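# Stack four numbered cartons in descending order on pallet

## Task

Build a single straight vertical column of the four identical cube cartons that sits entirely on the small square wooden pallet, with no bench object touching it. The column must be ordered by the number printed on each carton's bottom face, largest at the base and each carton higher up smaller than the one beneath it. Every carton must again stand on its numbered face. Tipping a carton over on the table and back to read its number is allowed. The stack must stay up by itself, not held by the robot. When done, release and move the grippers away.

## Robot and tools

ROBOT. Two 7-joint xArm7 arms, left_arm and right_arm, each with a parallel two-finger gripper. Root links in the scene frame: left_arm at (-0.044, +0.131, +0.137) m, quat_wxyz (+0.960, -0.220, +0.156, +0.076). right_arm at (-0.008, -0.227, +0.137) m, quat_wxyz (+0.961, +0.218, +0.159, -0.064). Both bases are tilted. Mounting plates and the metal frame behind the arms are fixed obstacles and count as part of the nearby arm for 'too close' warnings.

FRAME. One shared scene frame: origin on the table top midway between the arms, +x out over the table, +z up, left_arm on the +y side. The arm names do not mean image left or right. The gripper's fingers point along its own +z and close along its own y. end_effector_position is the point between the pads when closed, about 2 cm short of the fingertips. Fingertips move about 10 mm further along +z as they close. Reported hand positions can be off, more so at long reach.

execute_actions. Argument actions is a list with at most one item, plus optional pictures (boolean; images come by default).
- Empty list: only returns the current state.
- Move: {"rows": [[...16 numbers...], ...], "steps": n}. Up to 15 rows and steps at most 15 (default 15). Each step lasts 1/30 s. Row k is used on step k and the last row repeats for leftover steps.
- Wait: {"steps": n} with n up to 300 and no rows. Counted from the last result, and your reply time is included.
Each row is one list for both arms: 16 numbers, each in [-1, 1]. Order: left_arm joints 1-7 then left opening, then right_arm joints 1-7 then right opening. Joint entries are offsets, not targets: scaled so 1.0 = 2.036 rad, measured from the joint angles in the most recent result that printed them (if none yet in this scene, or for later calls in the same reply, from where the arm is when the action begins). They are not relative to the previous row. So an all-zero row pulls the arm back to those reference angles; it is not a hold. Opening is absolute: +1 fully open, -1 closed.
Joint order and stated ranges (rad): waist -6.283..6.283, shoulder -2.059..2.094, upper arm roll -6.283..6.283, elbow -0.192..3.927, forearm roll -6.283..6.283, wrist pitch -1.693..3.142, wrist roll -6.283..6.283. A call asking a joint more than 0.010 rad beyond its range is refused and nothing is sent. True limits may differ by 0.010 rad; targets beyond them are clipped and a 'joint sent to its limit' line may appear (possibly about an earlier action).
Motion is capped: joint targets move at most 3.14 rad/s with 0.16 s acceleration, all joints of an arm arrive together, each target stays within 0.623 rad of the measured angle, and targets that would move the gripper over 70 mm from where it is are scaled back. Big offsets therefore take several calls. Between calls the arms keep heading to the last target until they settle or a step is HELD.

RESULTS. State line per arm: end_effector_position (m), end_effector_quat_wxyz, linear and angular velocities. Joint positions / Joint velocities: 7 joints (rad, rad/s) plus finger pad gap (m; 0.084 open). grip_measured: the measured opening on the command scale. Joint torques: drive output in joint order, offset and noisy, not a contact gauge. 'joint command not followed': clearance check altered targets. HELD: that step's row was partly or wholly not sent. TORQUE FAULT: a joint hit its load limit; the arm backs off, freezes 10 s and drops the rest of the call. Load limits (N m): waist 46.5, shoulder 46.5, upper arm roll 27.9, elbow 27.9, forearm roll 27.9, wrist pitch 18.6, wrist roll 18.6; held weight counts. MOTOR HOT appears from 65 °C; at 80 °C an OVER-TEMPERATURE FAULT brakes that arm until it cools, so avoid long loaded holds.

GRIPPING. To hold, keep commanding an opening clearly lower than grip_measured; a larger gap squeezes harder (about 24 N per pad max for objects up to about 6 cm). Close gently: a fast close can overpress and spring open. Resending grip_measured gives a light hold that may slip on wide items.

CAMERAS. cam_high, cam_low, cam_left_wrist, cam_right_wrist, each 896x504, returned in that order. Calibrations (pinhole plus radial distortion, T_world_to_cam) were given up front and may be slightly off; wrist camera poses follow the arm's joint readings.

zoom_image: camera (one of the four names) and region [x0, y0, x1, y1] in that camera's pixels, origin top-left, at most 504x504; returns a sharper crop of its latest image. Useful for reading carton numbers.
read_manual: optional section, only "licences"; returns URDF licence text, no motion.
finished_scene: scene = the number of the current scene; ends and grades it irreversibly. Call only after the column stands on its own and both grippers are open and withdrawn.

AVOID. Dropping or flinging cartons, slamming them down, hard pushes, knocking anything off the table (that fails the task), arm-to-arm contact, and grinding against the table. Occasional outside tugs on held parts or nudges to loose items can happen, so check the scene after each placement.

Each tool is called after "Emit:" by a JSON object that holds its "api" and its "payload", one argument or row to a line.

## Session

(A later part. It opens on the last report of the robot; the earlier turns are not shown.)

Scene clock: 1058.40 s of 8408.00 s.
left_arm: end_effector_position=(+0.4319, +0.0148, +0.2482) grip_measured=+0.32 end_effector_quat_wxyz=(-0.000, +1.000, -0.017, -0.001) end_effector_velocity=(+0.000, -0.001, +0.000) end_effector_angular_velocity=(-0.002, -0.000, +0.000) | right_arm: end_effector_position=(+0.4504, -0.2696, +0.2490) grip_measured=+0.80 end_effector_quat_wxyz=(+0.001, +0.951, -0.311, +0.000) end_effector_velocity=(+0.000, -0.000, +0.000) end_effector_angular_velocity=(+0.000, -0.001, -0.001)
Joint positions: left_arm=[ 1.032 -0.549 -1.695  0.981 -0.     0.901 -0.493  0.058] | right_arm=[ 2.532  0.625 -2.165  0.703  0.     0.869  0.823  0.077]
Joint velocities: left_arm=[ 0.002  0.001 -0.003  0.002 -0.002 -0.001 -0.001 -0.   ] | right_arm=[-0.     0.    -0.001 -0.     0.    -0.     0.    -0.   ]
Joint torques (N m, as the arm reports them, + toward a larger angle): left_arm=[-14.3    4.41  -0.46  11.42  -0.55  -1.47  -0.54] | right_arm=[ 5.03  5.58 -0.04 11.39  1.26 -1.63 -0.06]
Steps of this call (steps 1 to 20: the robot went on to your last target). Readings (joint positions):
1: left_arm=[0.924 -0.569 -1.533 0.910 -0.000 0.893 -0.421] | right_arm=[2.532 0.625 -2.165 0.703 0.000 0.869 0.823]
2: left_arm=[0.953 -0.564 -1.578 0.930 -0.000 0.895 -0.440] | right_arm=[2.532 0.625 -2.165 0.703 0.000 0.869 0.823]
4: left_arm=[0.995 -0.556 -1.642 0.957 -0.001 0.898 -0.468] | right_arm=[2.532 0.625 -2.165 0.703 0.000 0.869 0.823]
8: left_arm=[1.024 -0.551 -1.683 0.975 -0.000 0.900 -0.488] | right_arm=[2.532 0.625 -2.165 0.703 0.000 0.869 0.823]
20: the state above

Emit:
{"api": "execute_actions", "payload": {
  "actions": [
    {"rows":[[0.003,-0.0004,-0.0026,-0.0013,0,-0.003,0,-0.3,0,0,0,0,0,0,0,0.8],[0.007,-0.0008,-0.006,-0.003,0,-0.007,0,-0.3,0,0,0,0,0,0,0,0.8],[0.011,-0.0013,-0.0094,-0.0048,0,-0.011,0,-0.3,0,0,0,0,0,0,0,0.8],[0.015,-0.0018,-0.0128,-0.0065,0,-0.015,0,-0.3,0,0,0,0,0,0,0,0.8],[0.0185,-0.0022,-0.0158,-0.008,0,-0.0187,0,-0.3,0,0,0,0,0,0,0,0.8],[0.021,-0.0025,-0.018,-0.0092,0,-0.0212,0,-0.3,0,0,0,0,0,0,0,0.8],[0.0227,-0.0027,-0.0194,-0.0099,0,-0.0229,0,-0.3,0,0,0,0,0,0,0,0.8]],"steps":15}
  ],
  "pictures": false
}}

Emit:
{"api": "execute_actions", "payload": {
  "actions": [
    {"steps":8}
  ]
}}

Emit:
{"api": "zoom_image", "payload": {
  "camera": "cam_left_wrist",
  "region": [440, 300, 760, 450]
}}

Scene clock: 1066.87 s of 8408.00 s.
left_arm: end_effector_position=(+0.4322, +0.0147, +0.2327) grip_measured=+0.32 end_effector_quat_wxyz=(-0.000, +1.000, -0.017, -0.000) end_effector_velocity=(+0.001, -0.002, -0.002) end_effector_angular_velocity=(-0.004, -0.005, -0.004) | right_arm: end_effector_position=(+0.4504, -0.2696, +0.2490) grip_measured=+0.80 end_effector_quat_wxyz=(+0.001, +0.951, -0.311, +0.000) end_effector_velocity=(-0.000, +0.000, -0.000) end_effector_angular_velocity=(+0.000, +0.001, +0.001)
Joint positions: left_arm=[ 1.077 -0.555 -1.733  0.961 -0.     0.855 -0.493  0.058] | right_arm=[ 2.532  0.625 -2.165  0.703  0.     0.869  0.823  0.077]
Joint velocities: left_arm=[ 0.01  -0.001 -0.012 -0.002 -0.    -0.014  0.    -0.   ] | right_arm=[ 0.    -0.001  0.    -0.    -0.    -0.     0.    -0.   ]
Joint torques (N m, as the arm reports them, + toward a larger angle): left_arm=[-14.34   5.91  -0.7   11.16  -0.7   -1.57  -0.56] | right_arm=[ 4.45  5.98 -0.56 11.17  0.93 -1.69 -0.22]
Steps of this call (steps 1 to 15: the robot went on to your last target; steps 16 to 90: nothing new was sent; then 4.97 s passed at rest; steps 91 to 105: all 15 steps of this action). Readings (joint positions):
91: left_arm=[1.032 -0.549 -1.695 0.981 -0.000 0.901 -0.493] | right_arm=[2.532 0.625 -2.165 0.703 0.000 0.869 0.823]
92: left_arm=[1.033 -0.549 -1.696 0.981 -0.000 0.900 -0.493] | right_arm=[2.532 0.625 -2.165 0.703 0.000 0.869 0.823]
94: left_arm=[1.038 -0.550 -1.700 0.979 -0.000 0.894 -0.493] | right_arm=[2.532 0.625 -2.165 0.703 0.000 0.869 0.823]
98: left_arm=[1.062 -0.553 -1.720 0.967 -0.000 0.871 -0.493] | right_arm=[2.532 0.625 -2.165 0.703 0.000 0.869 0.823]
105: the state above

Scene clock: 1067.13 s of 8408.00 s.
left_arm: end_effector_position=(+0.4322, +0.0146, +0.2324) grip_measured=+0.32 end_effector_quat_wxyz=(-0.000, +1.000, -0.017, -0.000) end_effector_velocity=(-0.000, +0.000, -0.001) end_effector_angular_velocity=(+0.001, +0.001, +0.000) | right_arm: end_effector_position=(+0.4504, -0.2696, +0.2490) grip_measured=+0.80 end_effector_quat_wxyz=(+0.001, +0.951, -0.311, +0.000) end_effector_velocity=(+0.000, +0.000, +0.000) end_effector_angular_velocity=(+0.001, -0.000, -0.000)
Joint positions: left_arm=[ 1.078 -0.555 -1.734  0.961 -0.     0.854 -0.493  0.058] | right_arm=[ 2.532  0.625 -2.165  0.703  0.     0.869  0.823  0.077]
Joint velocities: left_arm=[ 0.001 -0.    -0.    -0.001 -0.    -0.    -0.    -0.   ] | right_arm=[-0.    -0.001  0.     0.001  0.001 -0.    -0.     0.   ]
Joint torques (N m, as the arm reports them, + toward a larger angle): left_arm=[-14.24   5.88  -0.41  11.41  -0.63  -1.6   -0.54] | right_arm=[ 5.58  5.49 -0.42 11.21  1.08 -1.82 -0.2 ]
Steps of this call (steps 1 to 8: the robot went on to your last target). Readings (joint positions):
1: left_arm=[1.077 -0.555 -1.733 0.961 -0.000 0.855 -0.493] | right_arm=[2.532 0.625 -2.165 0.703 0.000 0.869 0.823]
2: left_arm=[1.078 -0.555 -1.734 0.961 -0.000 0.855 -0.493] | right_arm=[2.532 0.625 -2.165 0.703 0.000 0.869 0.823]
4: left_arm=[1.078 -0.555 -1.734 0.961 -0.000 0.854 -0.493] | right_arm=[2.532 0.625 -2.165 0.703 0.000 0.869 0.823]
8: the state above
camera_calibration (this result's frames):
cam_left_wrist: T_world_to_cam=[[-0.0386887, -0.998922, -0.0256353, 0.073714], [-0.999251, 0.0387082, -0.000262839, 0.49831], [0.00125485, 0.0256059, -0.999671, 0.361626], [0, 0, 0, 1]] pos_world=[0.500334, 0.0450861, 0.363528]
cam_right_wrist: T_world_to_cam=[[-0.594889, -0.803633, 0.0167777, 0.0793178], [-0.803561, 0.595094, 0.0123741, 0.584427], [-0.0199286, -0.00612071, -0.999783, 0.38932], [0, 0, 0, 1]] pos_world=[0.524567, -0.281663, 0.380673]

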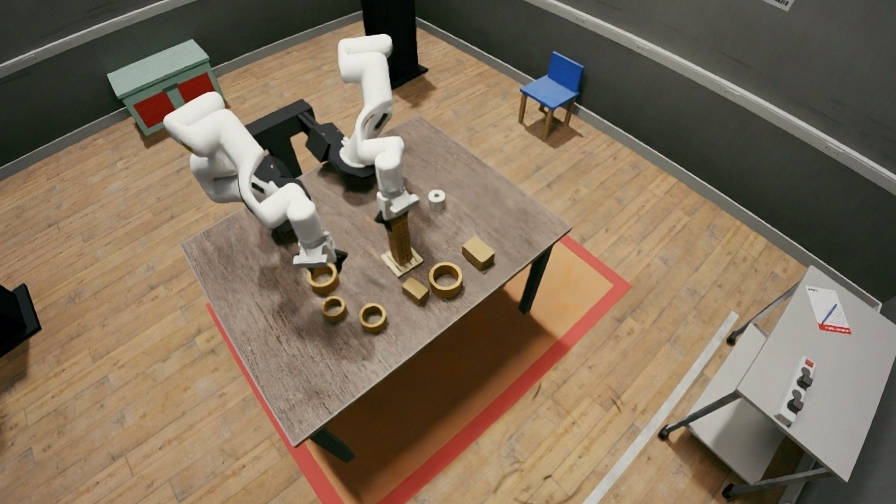

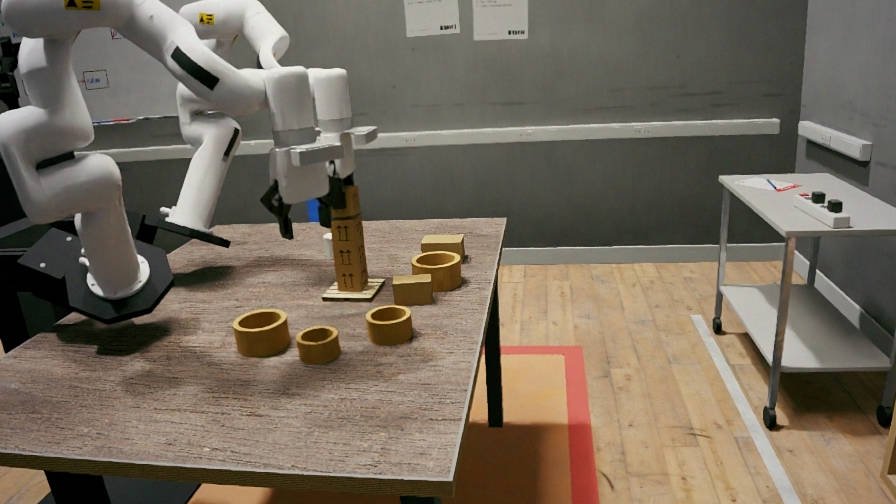

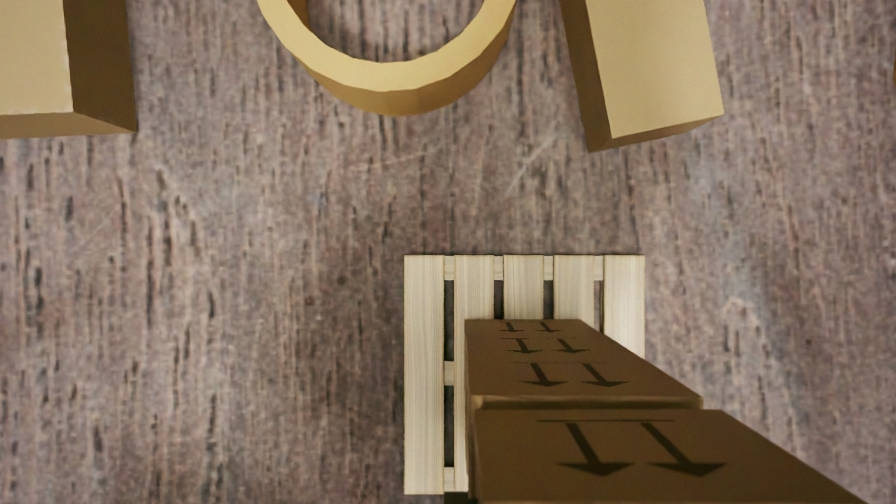

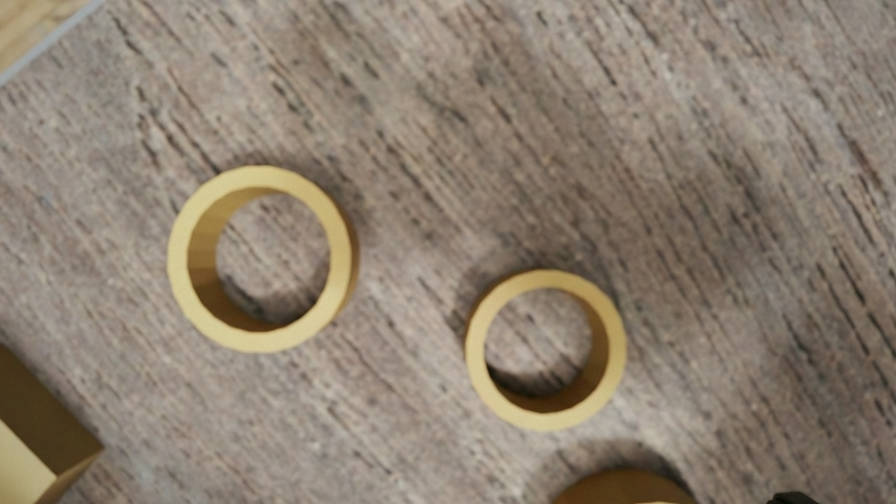

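Region (440, 300, 760, 450) of cam_left_wrist's 896x504 image, scaled by 1.575, with more detail than that image has; it fills the top 236 rows of this view, and the rest is white.

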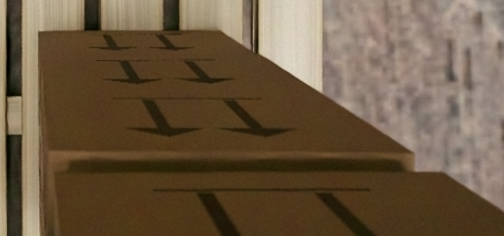

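Emit:
{"api": "execute_actions", "payload": {
  "actions": []
}}

Scene clock: 1078.10 s of 8408.00 s.
left_arm: end_effector_position=(+0.4322, +0.0147, +0.2323) grip_measured=+0.32 end_effector_quat_wxyz=(-0.001, +1.000, -0.017, -0.000) end_effector_velocity=(-0.000, -0.000, -0.000) end_effector_angular_velocity=(+0.000, +0.000, +0.000) | right_arm: end_effector_position=(+0.4504, -0.2696, +0.2490) grip_measured=+0.80 end_effector_quat_wxyz=(+0.001, +0.951, -0.311, +0.000) end_effector_velocity=(-0.000, +0.000, -0.000) end_effector_angular_velocity=(+0.002, +0.001, -0.001)
Joint positions: left_arm=[ 1.078 -0.555 -1.734  0.96  -0.     0.854 -0.493  0.058] | right_arm=[ 2.532  0.625 -2.165  0.703  0.     0.869  0.823  0.077]
Joint velocities: left_arm=[-0.    -0.001  0.     0.    -0.001  0.     0.    -0.   ] | right_arm=[ 0.    -0.     0.     0.     0.002  0.     0.    -0.   ]
Joint torques (N m, as the arm reports them, + toward a larger angle): left_arm=[-13.88   5.75  -0.58  11.28  -0.69  -1.47  -0.56] | right_arm=[ 5.38  5.76 -0.22 11.61  1.47 -1.97 -0.15]
Steps of this call (steps 1 to 15: the robot went on to your last target; steps 16 to 90: nothing new was sent; then 7.97 s passed at rest). Readings (joint positions):
1: left_arm=[1.078 -0.555 -1.734 0.961 -0.000 0.854 -0.493] | right_arm=[2.532 0.625 -2.165 0.703 0.000 0.869 0.823]
2: left_arm=[1.078 -0.555 -1.734 0.961 -0.000 0.854 -0.493] | right_arm=[2.532 0.625 -2.165 0.703 0.000 0.869 0.823]
4: left_arm=[1.078 -0.555 -1.734 0.961 -0.000 0.854 -0.493] | right_arm=[2.532 0.625 -2.165 0.703 0.000 0.869 0.823]
8: left_arm=[1.078 -0.555 -1.734 0.961 -0.000 0.854 -0.493] | right_arm=[2.532 0.625 -2.165 0.703 0.000 0.869 0.823]
90: the state above
All arms were judged still, so your last target was given up. Only a new action makes them travel on or press farther. Fingers that are still opening or closing keep moving.
camera_calibration (this result's frames):
cam_left_wrist: T_world_to_cam=[[-0.0386537, -0.998922, -0.0257142, 0.0737531], [-0.999252, 0.0386705, -0.000154323, 0.498257], [0.00114854, 0.025689, -0.999669, 0.361593], [0, 0, 0, 1]] pos_world=[0.50032, 0.0451168, 0.363447]
cam_right_wrist: T_world_to_cam=[[-0.594888, -0.803633, 0.0167777, 0.0793177], [-0.803561, 0.595093, 0.0123741, 0.584427], [-0.0199285, -0.00612068, -0.999783, 0.38932], [0, 0, 0, 1]] pos_world=[0.524567, -0.281663, 0.380673]

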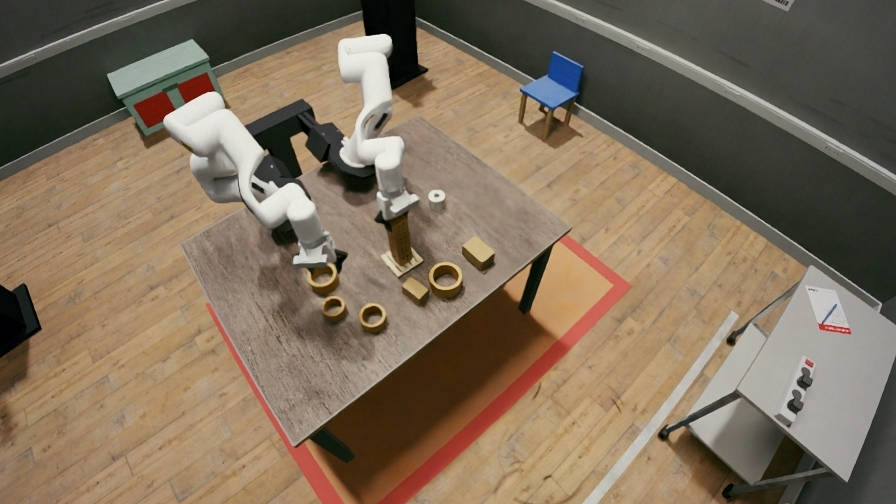

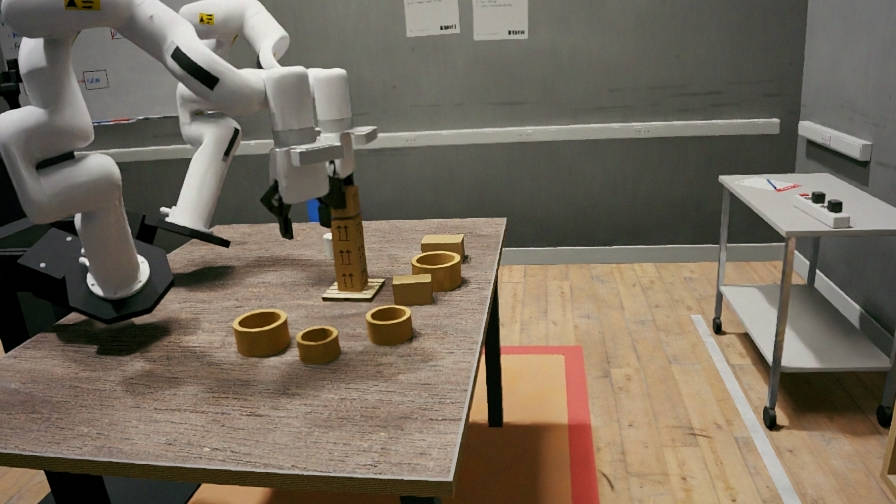

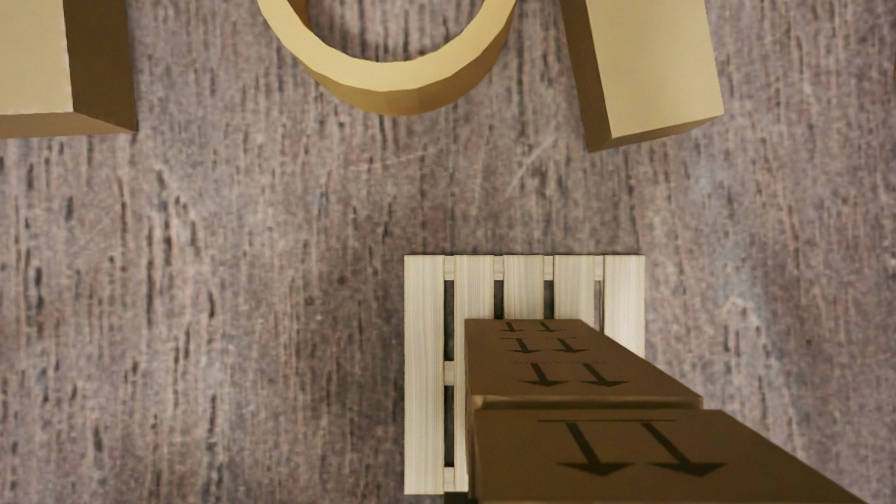

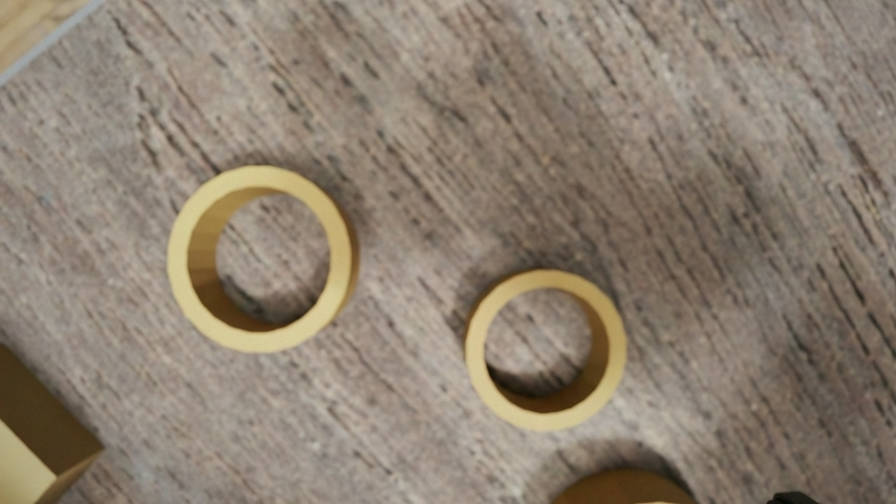

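Emit:
{"api": "execute_actions", "payload": {
  "actions": [
    {"rows":[[0.0016,-0.0001,-0.0014,-0.0005,0,-0.0014,0,-0.3,0,0,0,0,0,0,0,0.8],[0.0036,-0.0003,-0.0031,-0.0012,0,-0.0031,0,-0.3,0,0,0,0,0,0,0,0.8],[0.0056,-0.0004,-0.0048,-0.0019,0,-0.0049,0,-0.3,0,0,0,0,0,0,0,0.8],[0.0076,-0.0006,-0.0065,-0.0026,0,-0.0066,0,-0.3,0,0,0,0,0,0,0,0.8],[0.0096,-0.0007,-0.0082,-0.0033,0,-0.0084,0,-0.3,0,0,0,0,0,0,0,0.8],[0.0114,-0.0008,-0.0098,-0.0039,0,-0.0100,0,-0.3,0,0,0,0,0,0,0,0.8],[0.0130,-0.0010,-0.0111,-0.0045,0,-0.0114,0,-0.3,0,0,0,0,0,0,0,0.8],[0.0143,-0.0011,-0.0123,-0.0049,0,-0.0125,0,-0.3,0,0,0,0,0,0,0,0.8],[0.0154,-0.0011,-0.0132,-0.0053,0,-0.0135,0,-0.3,0,0,0,0,0,0,0,0.8],[0.0162,-0.0012,-0.0139,-0.0056,0,-0.0142,0,-0.3,0,0,0,0,0,0,0,0.8]],"steps":15}
  ],
  "pictures": false
}}

Emit:
{"api": "execute_actions", "payload": {
  "actions": [
    {"steps":8}
  ]
}}

Scene clock: 1089.63 s of 8408.00 s.
left_arm: end_effector_position=(+0.4324, +0.0145, +0.2226) grip_measured=+0.32 end_effector_quat_wxyz=(-0.000, +1.000, -0.017, -0.000) end_effector_velocity=(+0.001, -0.002, -0.003) end_effector_angular_velocity=(-0.004, -0.005, -0.002) | right_arm: end_effector_position=(+0.4504, -0.2696, +0.2490) grip_measured=+0.80 end_effector_quat_wxyz=(+0.001, +0.951, -0.311, +0.000) end_effector_velocity=(+0.000, +0.000, +0.000) end_effector_angular_velocity=(+0.000, -0.001, +0.001)
Joint positions: left_arm=[ 1.109 -0.557 -1.761  0.95  -0.     0.827 -0.493  0.058] | right_arm=[ 2.532  0.625 -2.165  0.703  0.     0.869  0.823  0.077]
Joint velocities: left_arm=[ 0.015 -0.    -0.015 -0.     0.001 -0.014 -0.001 -0.   ] | right_arm=[ 0.001 -0.    -0.     0.001 -0.001  0.     0.     0.   ]
Joint torques (N m, as the arm reports them, + toward a larger angle): left_arm=[-14.08   6.5   -0.56  10.67  -0.66  -1.56  -0.61] | right_arm=[ 5.48  5.08 -0.13 11.37  1.16 -1.91 -0.2 ]
Steps of this call (steps 1 to 90: nothing new was sent; then 8.03 s passed at rest; steps 91 to 105: all 15 steps of this action). Readings (joint positions):
91: left_arm=[1.078 -0.555 -1.734 0.960 -0.000 0.854 -0.493] | right_arm=[2.532 0.625 -2.165 0.703 0.000 0.869 0.823]
92: left_arm=[1.079 -0.555 -1.734 0.960 -0.000 0.854 -0.493] | right_arm=[2.532 0.625 -2.165 0.703 0.000 0.869 0.823]
94: left_arm=[1.082 -0.555 -1.737 0.960 -0.000 0.851 -0.493] | right_arm=[2.532 0.625 -2.165 0.703 0.000 0.869 0.823]
98: left_arm=[1.094 -0.556 -1.748 0.955 -0.000 0.840 -0.493] | right_arm=[2.532 0.625 -2.165 0.703 0.000 0.869 0.823]
105: the state above

Scene clock: 1089.90 s of 8408.00 s.
left_arm: end_effector_position=(+0.4326, +0.0142, +0.2225) grip_measured=+0.32 end_effector_quat_wxyz=(+0.000, +1.000, -0.017, +0.000) end_effector_velocity=(+0.000, +0.000, -0.000) end_effector_angular_velocity=(+0.000, -0.001, -0.000) | right_arm: end_effector_position=(+0.4504, -0.2696, +0.2490) grip_measured=+0.80 end_effector_quat_wxyz=(+0.001, +0.951, -0.311, +0.000) end_effector_velocity=(-0.000, +0.000, -0.000) end_effector_angular_velocity=(-0.000, +0.000, +0.001)
Joint positions: left_arm=[ 1.111 -0.557 -1.762  0.95  -0.     0.825 -0.493  0.058] | right_arm=[ 2.532  0.625 -2.165  0.703  0.     0.869  0.823  0.077]
Joint velocities: left_arm=[ 0.001 -0.    -0.001 -0.001  0.001 -0.002 -0.     0.   ] | right_arm=[ 0.001 -0.     0.    -0.    -0.001  0.     0.    -0.   ]
Joint torques (N m, as the arm reports them, + toward a larger angle): left_arm=[-12.28   6.15  -0.78   9.41  -0.98  -1.81  -0.56] | right_arm=[ 5.16  4.88 -0.5  11.45  1.07 -1.63 -0.12]
Steps of this call (steps 1 to 8: the robot went on to your last target). Readings (joint positions):
1: left_arm=[1.110 -0.557 -1.761 0.950 -0.000 0.826 -0.493] | right_arm=[2.532 0.625 -2.165 0.703 0.000 0.869 0.823]
2: left_arm=[1.110 -0.557 -1.761 0.950 -0.000 0.826 -0.493] | right_arm=[2.532 0.625 -2.165 0.703 0.000 0.869 0.823]
4: left_arm=[1.110 -0.557 -1.762 0.950 -0.000 0.826 -0.493] | right_arm=[2.532 0.625 -2.165 0.703 0.000 0.869 0.823]
8: the state above
camera_calibration (this result's frames):
cam_left_wrist: T_world_to_cam=[[-0.0389645, -0.998939, -0.0245401, 0.0729437], [-0.999239, 0.0389983, -0.000901784, 0.498784], [0.00185785, 0.0244863, -0.999698, 0.351544], [0, 0, 0, 1]] pos_world=[0.500593, 0.0448066, 0.353677]
cam_right_wrist: T_world_to_cam=[[-0.594888, -0.803633, 0.0167776, 0.0793178], [-0.803561, 0.595094, 0.0123742, 0.584427], [-0.0199286, -0.00612057, -0.999783, 0.38932], [0, 0, 0, 1]] pos_world=[0.524567, -0.281663, 0.380673]

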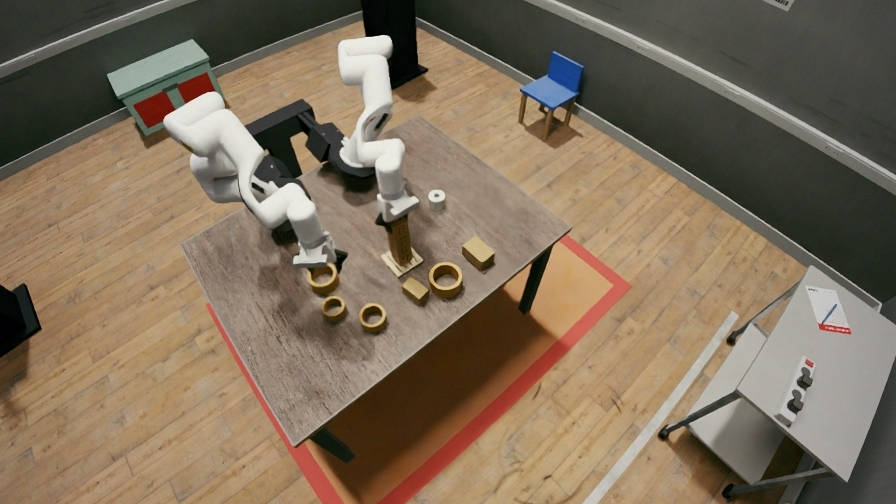

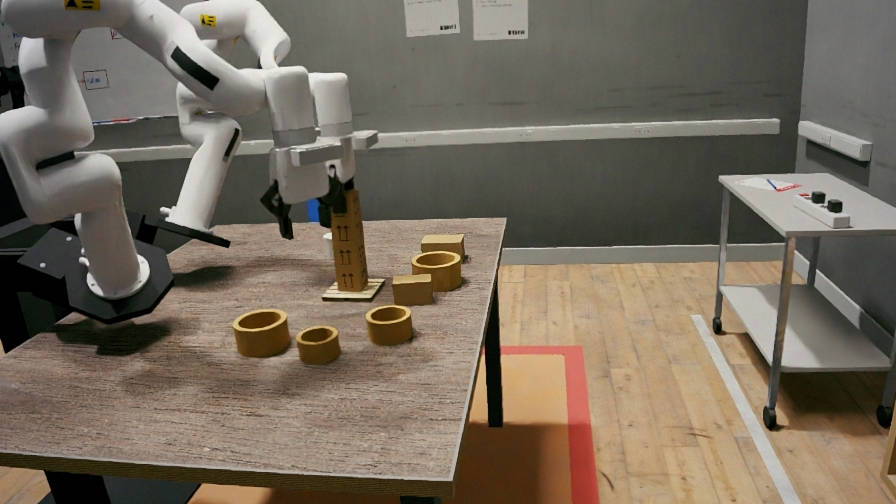

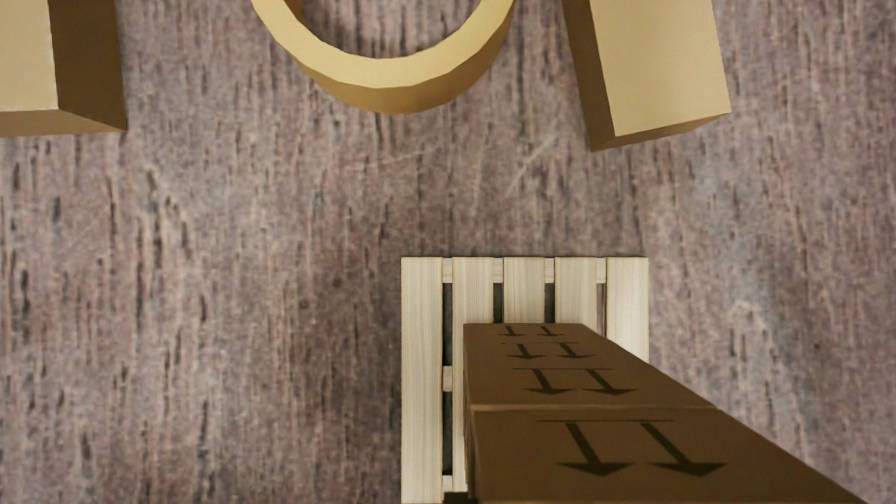

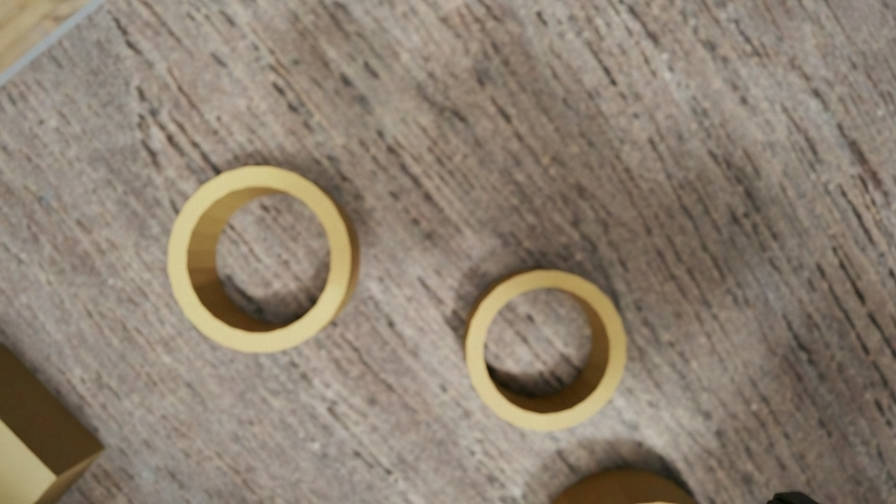

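Emit:
{"api": "execute_actions", "payload": {
  "actions": [
    {"rows":[[0,0,0,0,0,0,0,-0.1,0,0,0,0,0,0,0,0.8],[0,0,0,0,0,0,0,0.1,0,0,0,0,0,0,0,0.8],[0,0,0,0,0,0,0,0.25,0,0,0,0,0,0,0,0.8],[0,0,0,0,0,0,0,0.35,0,0,0,0,0,0,0,0.8],[0,0,0,0,0,0,0,0.45,0,0,0,0,0,0,0,0.8],[0,0,0,0,0,0,0,0.6,0,0,0,0,0,0,0,0.8],[0,0,0,0,0,0,0,0.75,0,0,0,0,0,0,0,0.8],[0,0,0,0,0,0,0,0.9,0,0,0,0,0,0,0,0.8]],"steps":13}
  ],
  "pictures": false
}}

Emit:
{"api": "execute_actions", "payload": {
  "actions": [
    {"rows":[[-0.003,0.0002,0.0026,0.0012,0,0.0028,0,0.9,0,0,0,0,0,0,0,0.8],[-0.008,0.0007,0.0068,0.0032,0,0.0075,0,0.9,0,0,0,0,0,0,0,0.8],[-0.015,0.0013,0.0128,0.006,0,0.014,0,0.9,0,0,0,0,0,0,0,0.8],[-0.023,0.0019,0.0196,0.0092,0,0.0215,0,0.9,0,0,0,0,0,0,0,0.8],[-0.032,0.0027,0.0272,0.0128,0,0.03,0,0.9,0,0,0,0,0,0,0,0.8],[-0.041,0.0034,0.0348,0.0164,0,0.038,0,0.9,0,0,0,0,0,0,0,0.8],[-0.051,0.0041,0.0434,0.0208,0,0.0477,0,0.9,0,0,0,0,0,0,0,0.8],[-0.061,0.0048,0.052,0.0253,0,0.0573,0,0.9,0,0,0,0,0,0,0,0.8],[-0.071,0.0055,0.0606,0.0297,0,0.067,0,0.9,0,0,0,0,0,0,0,0.8],[-0.081,0.0062,0.0692,0.0342,0,0.0766,0,0.9,0,0,0,0,0,0,0,0.8],[-0.09,0.0068,0.077,0.0382,0,0.0853,0,0.9,0,0,0,0,0,0,0,0.8],[-0.098,0.0073,0.084,0.0418,0,0.093,0,0.9,0,0,0,0,0,0,0,0.8],[-0.105,0.0078,0.09,0.0449,0,0.0998,0,0.9,0,0,0,0,0,0,0,0.8],[-0.11,0.0081,0.094,0.047,0,0.1046,0,0.9,0,0,0,0,0,0,0,0.8],[-0.112,0.0083,0.096,0.048,0,0.1066,0,0.9,0,0,0,0,0,0,0,0.8]],"steps":15}
  ],
  "pictures": false
}}

Emit:
{"api": "execute_actions", "payload": {
  "actions": [
    {"steps":8}
  ],
  "pictures": false
}}

Scene clock: 1107.90 s of 8408.00 s.
left_arm: end_effector_position=(+0.4316, +0.0150, +0.2213) grip_measured=+0.90 end_effector_quat_wxyz=(-0.001, +1.000, -0.017, -0.001) end_effector_velocity=(+0.007, -0.007, +0.010) end_effector_angular_velocity=(-0.016, -0.023, -0.006) | right_arm: end_effector_position=(+0.4504, -0.2696, +0.2490) grip_measured=+0.80 end_effector_quat_wxyz=(+0.001, +0.951, -0.311, +0.000) end_effector_velocity=(+0.000, +0.000, +0.000) end_effector_angular_velocity=(+0.000, -0.000, +0.001)
Joint positions: left_arm=[ 1.112 -0.558 -1.762  0.948 -0.     0.826 -0.493  0.08 ] | right_arm=[ 2.532  0.625 -2.165  0.703  0.     0.869  0.823  0.077]
Joint velocities: left_arm=[-0.008  0.003  0.001  0.021  0.001 -0.002  0.     0.002] | right_arm=[ 0.    -0.     0.001  0.001  0.     0.    -0.     0.   ]
Joint torques (N m, as the arm reports them, + toward a larger angle): left_arm=[-14.24   6.7   -0.39  10.98  -0.64  -1.47  -0.53] | right_arm=[ 4.99  5.2   0.07 11.69  0.95 -1.96 -0.17]
Steps of this call (steps 1 to 15: the robot went on to your last target; steps 16 to 90: nothing new was sent; then 14.57 s passed at rest; steps 91 to 103: all 13 steps of this action). Readings (joint positions):
91: left_arm=[1.111 -0.557 -1.762 0.949 -0.000 0.825 -0.493] | right_arm=[2.532 0.625 -2.165 0.703 0.000 0.869 0.823]
92: left_arm=[1.111 -0.557 -1.762 0.949 -0.000 0.825 -0.493] | right_arm=[2.532 0.625 -2.165 0.703 0.000 0.869 0.823]
94: left_arm=[1.111 -0.557 -1.762 0.949 -0.000 0.825 -0.493] | right_arm=[2.532 0.625 -2.165 0.703 0.000 0.869 0.823]
98: left_arm=[1.113 -0.558 -1.763 0.944 -0.001 0.826 -0.493] | right_arm=[2.532 0.625 -2.165 0.703 0.000 0.869 0.823]
103: the state above

Scene clock: 1108.40 s of 8408.00 s.
left_arm: end_effector_position=(+0.4308, +0.0153, +0.2813) grip_measured=+0.90 end_effector_quat_wxyz=(+0.001, +1.000, -0.017, -0.001) end_effector_velocity=(-0.012, +0.005, +0.176) end_effector_angular_velocity=(-0.025, +0.001, -0.002) | right_arm: end_effector_position=(+0.4504, -0.2696, +0.2490) grip_measured=+0.80 end_effector_quat_wxyz=(+0.001, +0.951, -0.311, +0.000) end_effector_velocity=(-0.000, -0.000, -0.000) end_effector_angular_velocity=(-0.001, -0.000, +0.000)
Joint positions: left_arm=[ 0.937 -0.544 -1.614  1.023 -0.     0.99  -0.493  0.08 ] | right_arm=[ 2.532  0.625 -2.165  0.703  0.     0.869  0.823  0.077]
Joint velocities: left_arm=[-0.497  0.034  0.424  0.224  0.002  0.471  0.     0.   ] | right_arm=[-0.     0.001  0.    -0.001 -0.    -0.     0.    -0.   ]
Joint torques (N m, as the arm reports them, + toward a larger angle): left_arm=[-11.23   2.4   -0.69  10.89  -0.35  -1.47  -0.63] | right_arm=[ 4.63  5.38  0.07 11.44  1.31 -1.69 -0.29]
Steps of this call (steps 1 to 15: all 15 steps of this action). Readings (joint positions):
1: left_arm=[1.111 -0.557 -1.762 0.949 -0.000 0.826 -0.493] | right_arm=[2.532 0.625 -2.165 0.703 0.000 0.869 0.823]
2: left_arm=[1.111 -0.557 -1.762 0.949 -0.000 0.826 -0.493] | right_arm=[2.532 0.625 -2.165 0.703 0.000 0.869 0.823]
4: left_arm=[1.104 -0.557 -1.756 0.951 -0.000 0.833 -0.493] | right_arm=[2.532 0.625 -2.165 0.703 0.000 0.869 0.823]
8: left_arm=[1.062 -0.553 -1.719 0.967 -0.000 0.873 -0.493] | right_arm=[2.532 0.625 -2.165 0.703 0.000 0.869 0.823]
15: the state above

Scene clock: 1108.67 s of 8408.00 s.
left_arm: end_effector_position=(+0.4285, +0.0170, +0.2983) grip_measured=+0.90 end_effector_quat_wxyz=(+0.002, +1.000, -0.016, -0.003) end_effector_velocity=(-0.002, +0.004, +0.007) end_effector_angular_velocity=(+0.005, +0.010, +0.005) | right_arm: end_effector_position=(+0.4504, -0.2696, +0.2490) grip_measured=+0.80 end_effector_quat_wxyz=(+0.001, +0.951, -0.311, +0.000) end_effector_velocity=(-0.000, -0.001, -0.000) end_effector_angular_velocity=(-0.000, +0.002, -0.001)
Joint positions: left_arm=[ 0.887 -0.541 -1.569  1.044 -0.     1.04  -0.493  0.08 ] | right_arm=[ 2.532  0.625 -2.165  0.703  0.     0.869  0.823  0.077]
Joint velocities: left_arm=[-0.025  0.001  0.027  0.008  0.     0.032  0.    -0.   ] | right_arm=[-0.    -0.001 -0.001 -0.001 -0.001  0.001  0.    -0.   ]
Joint torques (N m, as the arm reports them, + toward a larger angle): left_arm=[-13.05   0.71  -0.4   11.74  -0.45  -1.68  -0.57] | right_arm=[ 5.2   5.57 -0.26 11.35  1.14 -1.49 -0.1 ]
Steps of this call (steps 1 to 8: the robot went on to your last target). Readings (joint positions):
1: left_arm=[0.922 -0.543 -1.601 1.030 -0.000 1.004 -0.493] | right_arm=[2.532 0.625 -2.165 0.703 0.000 0.869 0.823]
2: left_arm=[0.910 -0.542 -1.590 1.035 -0.000 1.016 -0.493] | right_arm=[2.532 0.625 -2.165 0.703 0.000 0.869 0.823]
4: left_arm=[0.895 -0.541 -1.578 1.041 -0.000 1.030 -0.493] | right_arm=[2.532 0.625 -2.165 0.703 0.000 0.869 0.823]
8: the state above

Emit:
{"api": "execute_actions", "payload": {
  "actions": [
    {"rows":[[0,0,0.005,0,0,0,0,0.9,0,0,0,0,0,0,0,0.8],[0,0,0.014,0,0,0,0,0.9,0,0,0,0,0,0,0,0.8],[0,0,0.026,0,0,0,0,0.9,0,0,0,0,0,0,0,0.8],[0,0,0.041,0,0,0,0,0.9,0,0,0,0,0,0,0,0.8],[0,0,0.058,0,0,0,0,0.9,0,0,0,0,0,0,0,0.8],[0,0,0.076,0,0,0,0,0.9,0,0,0,0,0,0,0,0.8],[0,0,0.094,0,0,0,0,0.9,0,0,0,0,0,0,0,0.8],[0,0,0.112,0,0,0,0,0.9,0,0,0,0,0,0,0,0.8],[0,0,0.13,0,0,0,0,0.9,0,0,0,0,0,0,0,0.8],[0,0,0.147,0,0,0,0,0.9,0,0,0,0,0,0,0,0.8],[0,0,0.163,0,0,0,0,0.9,0,0,0,0,0,0,0,0.8],[0,0,0.177,0,0,0,0,0.9,0,0,0,0,0,0,0,0.8],[0,0,0.188,0,0,0,0,0.9,0,0,0,0,0,0,0,0.8],[0,0,0.196,0,0,0,0,0.9,0,0,0,0,0,0,0,0.8],[0,0,0.2,0,0,0,0,0.9,0,0,0,0,0,0,0,0.8]],"steps":15}
  ],
  "pictures": false
}}

Emit:
{"api": "execute_actions", "payload": {
  "actions": [
    {"steps":10}
  ]
}}

Emit:
{"api": "zoom_image", "payload": {
  "camera": "cam_low",
  "region": [280, 160, 440, 320]
}}

Emit:
{"api": "zoom_image", "payload": {
  "camera": "cam_high",
  "region": [350, 180, 470, 300]
}}

Scene clock: 1123.20 s of 8408.00 s.
left_arm: end_effector_position=(+0.4769, +0.1354, +0.2977) grip_measured=+0.90 end_effector_quat_wxyz=(+0.001, +0.993, +0.122, -0.003) end_effector_velocity=(+0.094, +0.364, +0.001) end_effector_angular_velocity=(+0.007, -0.004, +0.810) | right_arm: end_effector_position=(+0.4504, -0.2696, +0.2490) grip_measured=+0.80 end_effector_quat_wxyz=(+0.001, +0.951, -0.311, +0.000) end_effector_velocity=(-0.000, -0.001, -0.000) end_effector_angular_velocity=(-0.002, +0.000, +0.001)
Joint positions: left_arm=[ 0.887 -0.54  -1.294  1.044 -0.     1.04  -0.493  0.08 ] | right_arm=[ 2.532  0.625 -2.165  0.703  0.     0.869  0.823  0.077]
Joint velocities: left_arm=[-0.004 -0.002  0.813  0.001 -0.    -0.     0.     0.   ] | right_arm=[-0.     0.    -0.    -0.    -0.002  0.    -0.    -0.   ]
Joint torques (N m, as the arm reports them, + toward a larger angle): left_arm=[-12.83  -6.63  -0.16  11.58  -0.46  -1.55  -0.68] | right_arm=[ 4.5   6.08 -0.25 11.1   1.31 -1.73 -0.03]
Steps of this call (steps 1 to 30: the robot went on to your last target; steps 31 to 100: nothing new was sent; then 10.70 s passed at rest; steps 101 to 115: all 15 steps of this action). Readings (joint positions):
101: left_arm=[0.884 -0.541 -1.567 1.046 -0.000 1.043 -0.493] | right_arm=[2.532 0.625 -2.165 0.703 0.000 0.869 0.823]
102: left_arm=[0.884 -0.541 -1.566 1.046 -0.000 1.042 -0.493] | right_arm=[2.532 0.625 -2.165 0.703 0.000 0.869 0.823]
104: left_arm=[0.884 -0.541 -1.558 1.045 -0.001 1.041 -0.493] | right_arm=[2.532 0.625 -2.165 0.703 0.000 0.869 0.823]
108: left_arm=[0.885 -0.541 -1.487 1.044 -0.001 1.040 -0.493] | right_arm=[2.532 0.625 -2.165 0.703 0.000 0.869 0.823]
115: the state above

Scene clock: 1123.53 s of 8408.00 s.
left_arm: end_effector_position=(+0.4877, +0.1922, +0.2979) grip_measured=+0.90 end_effector_quat_wxyz=(+0.000, +0.983, +0.183, -0.002) end_effector_velocity=(+0.003, +0.009, +0.004) end_effector_angular_velocity=(+0.002, -0.009, +0.019) | right_arm: end_effector_position=(+0.4504, -0.2696, +0.2490) grip_measured=+0.80 end_effector_quat_wxyz=(+0.001, +0.951, -0.311, +0.000) end_effector_velocity=(+0.000, -0.001, -0.000) end_effector_angular_velocity=(-0.001, +0.000, -0.001)
Joint positions: left_arm=[ 0.886 -0.541 -1.168  1.044 -0.001  1.04  -0.493  0.08 ] | right_arm=[ 2.532  0.625 -2.165  0.703  0.     0.869  0.823  0.077]
Joint velocities: left_arm=[-0.008 -0.004  0.026  0.003  0.001 -0.001 -0.    -0.   ] | right_arm=[-0.002  0.     0.     0.001 -0.     0.     0.    -0.   ]
Joint torques (N m, as the arm reports them, + toward a larger angle): left_arm=[-11.78  -9.52  -0.44  11.59  -0.6   -1.45  -0.64] | right_arm=[ 5.48  5.46 -0.43 11.35  1.02 -1.78 -0.17]
Steps of this call (steps 1 to 10: the robot went on to your last target). Readings (joint positions):
1: left_arm=[0.887 -0.541 -1.266 1.044 -0.000 1.040 -0.493] | right_arm=[2.532 0.625 -2.165 0.703 0.000 0.869 0.823]
2: left_arm=[0.887 -0.541 -1.240 1.044 -0.000 1.040 -0.493] | right_arm=[2.532 0.625 -2.165 0.703 0.000 0.869 0.823]
4: left_arm=[0.888 -0.540 -1.196 1.044 -0.000 1.040 -0.493] | right_arm=[2.532 0.625 -2.165 0.703 0.000 0.869 0.823]
8: left_arm=[0.887 -0.541 -1.170 1.044 -0.000 1.040 -0.493] | right_arm=[2.532 0.625 -2.165 0.703 0.000 0.869 0.823]
10: the state above
camera_calibration (this result's frames):
cam_left_wrist: T_world_to_cam=[[0.355399, -0.934385, -0.0248213, 0.0500998], [-0.93463, -0.355598, 0.00397322, 0.589899], [-0.0125389, 0.0217866, -0.999684, 0.429978], [0, 0, 0, 1]] pos_world=[0.538924, 0.247212, 0.428742]
cam_right_wrist: T_world_to_cam=[[-0.594888, -0.803633, 0.0167776, 0.0793178], [-0.803561, 0.595093, 0.0123742, 0.584427], [-0.0199285, -0.00612055, -0.999783, 0.38932], [0, 0, 0, 1]] pos_world=[0.524567, -0.281663, 0.380673]

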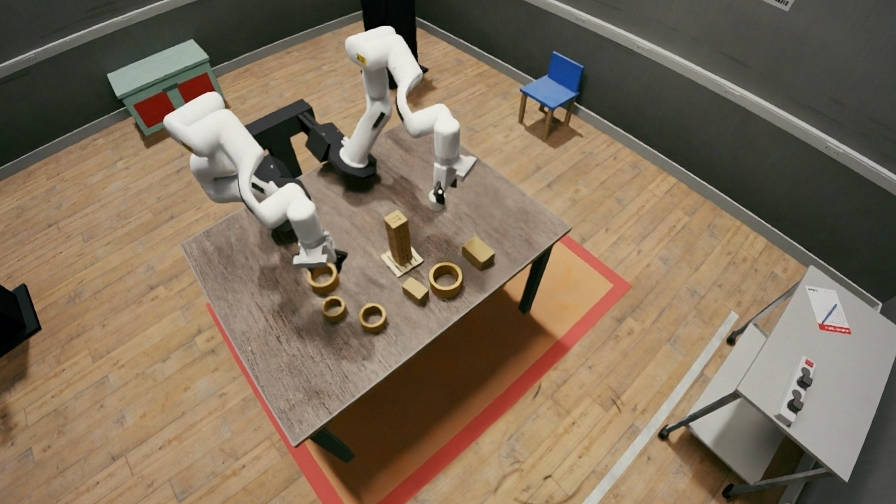

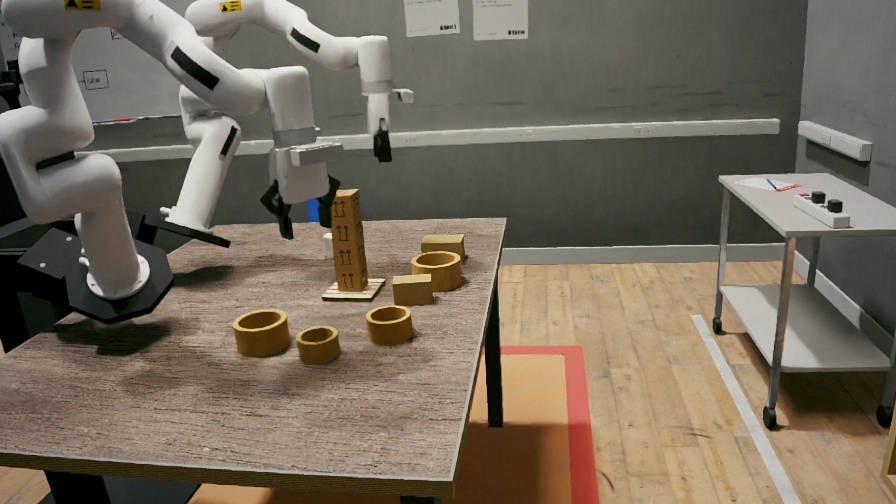

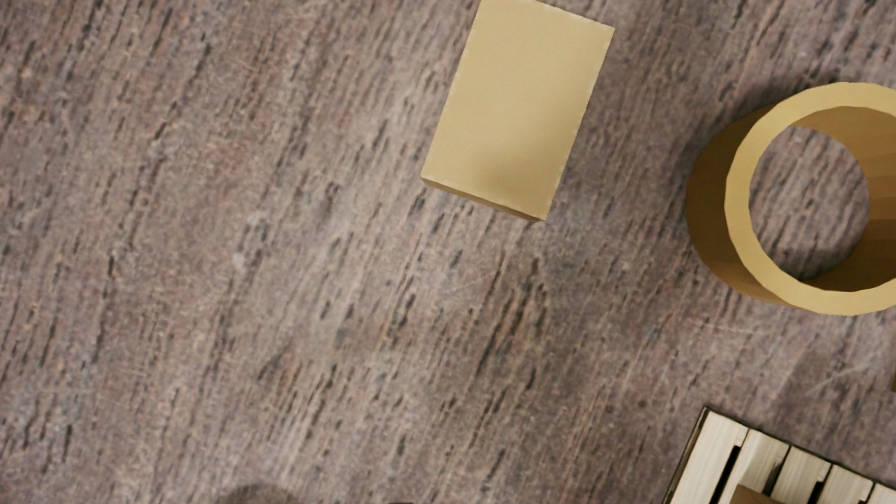

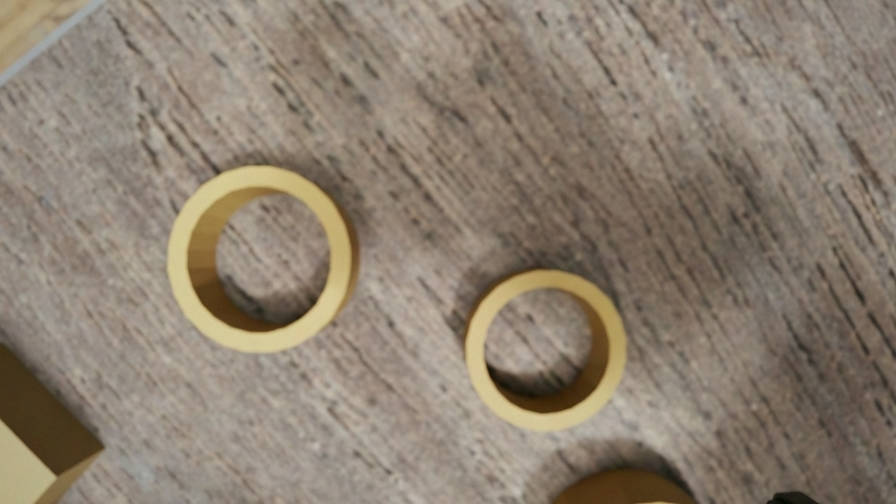

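Region (280, 160, 440, 320) of cam_low's 896x504 image, scaled by 3.150, with more detail than that image has.

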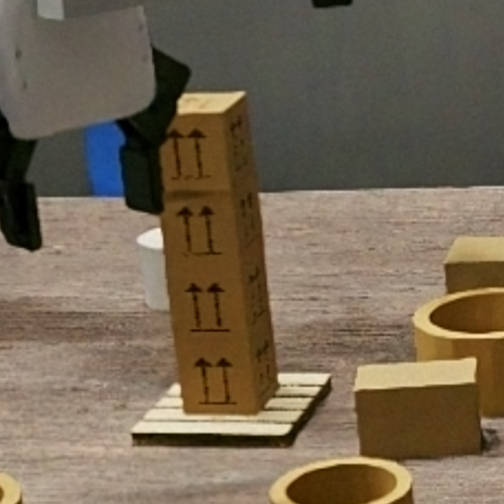

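Region (350, 180, 470, 300) of cam_high's 896x504 image, scaled by 4.200, with more detail than that image has.

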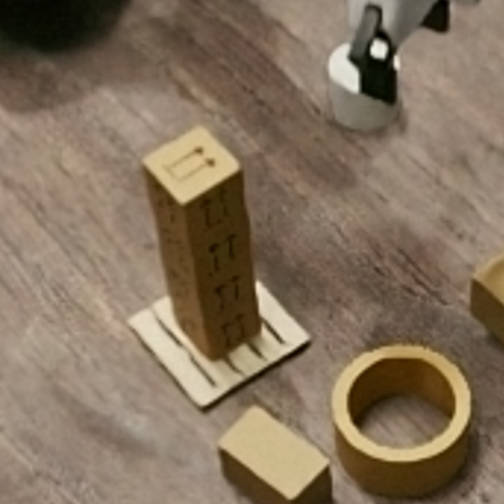

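Emit:
{"api": "finished_scene", "payload": {
  "scene": 2
}}

The scene is finished: the task was done.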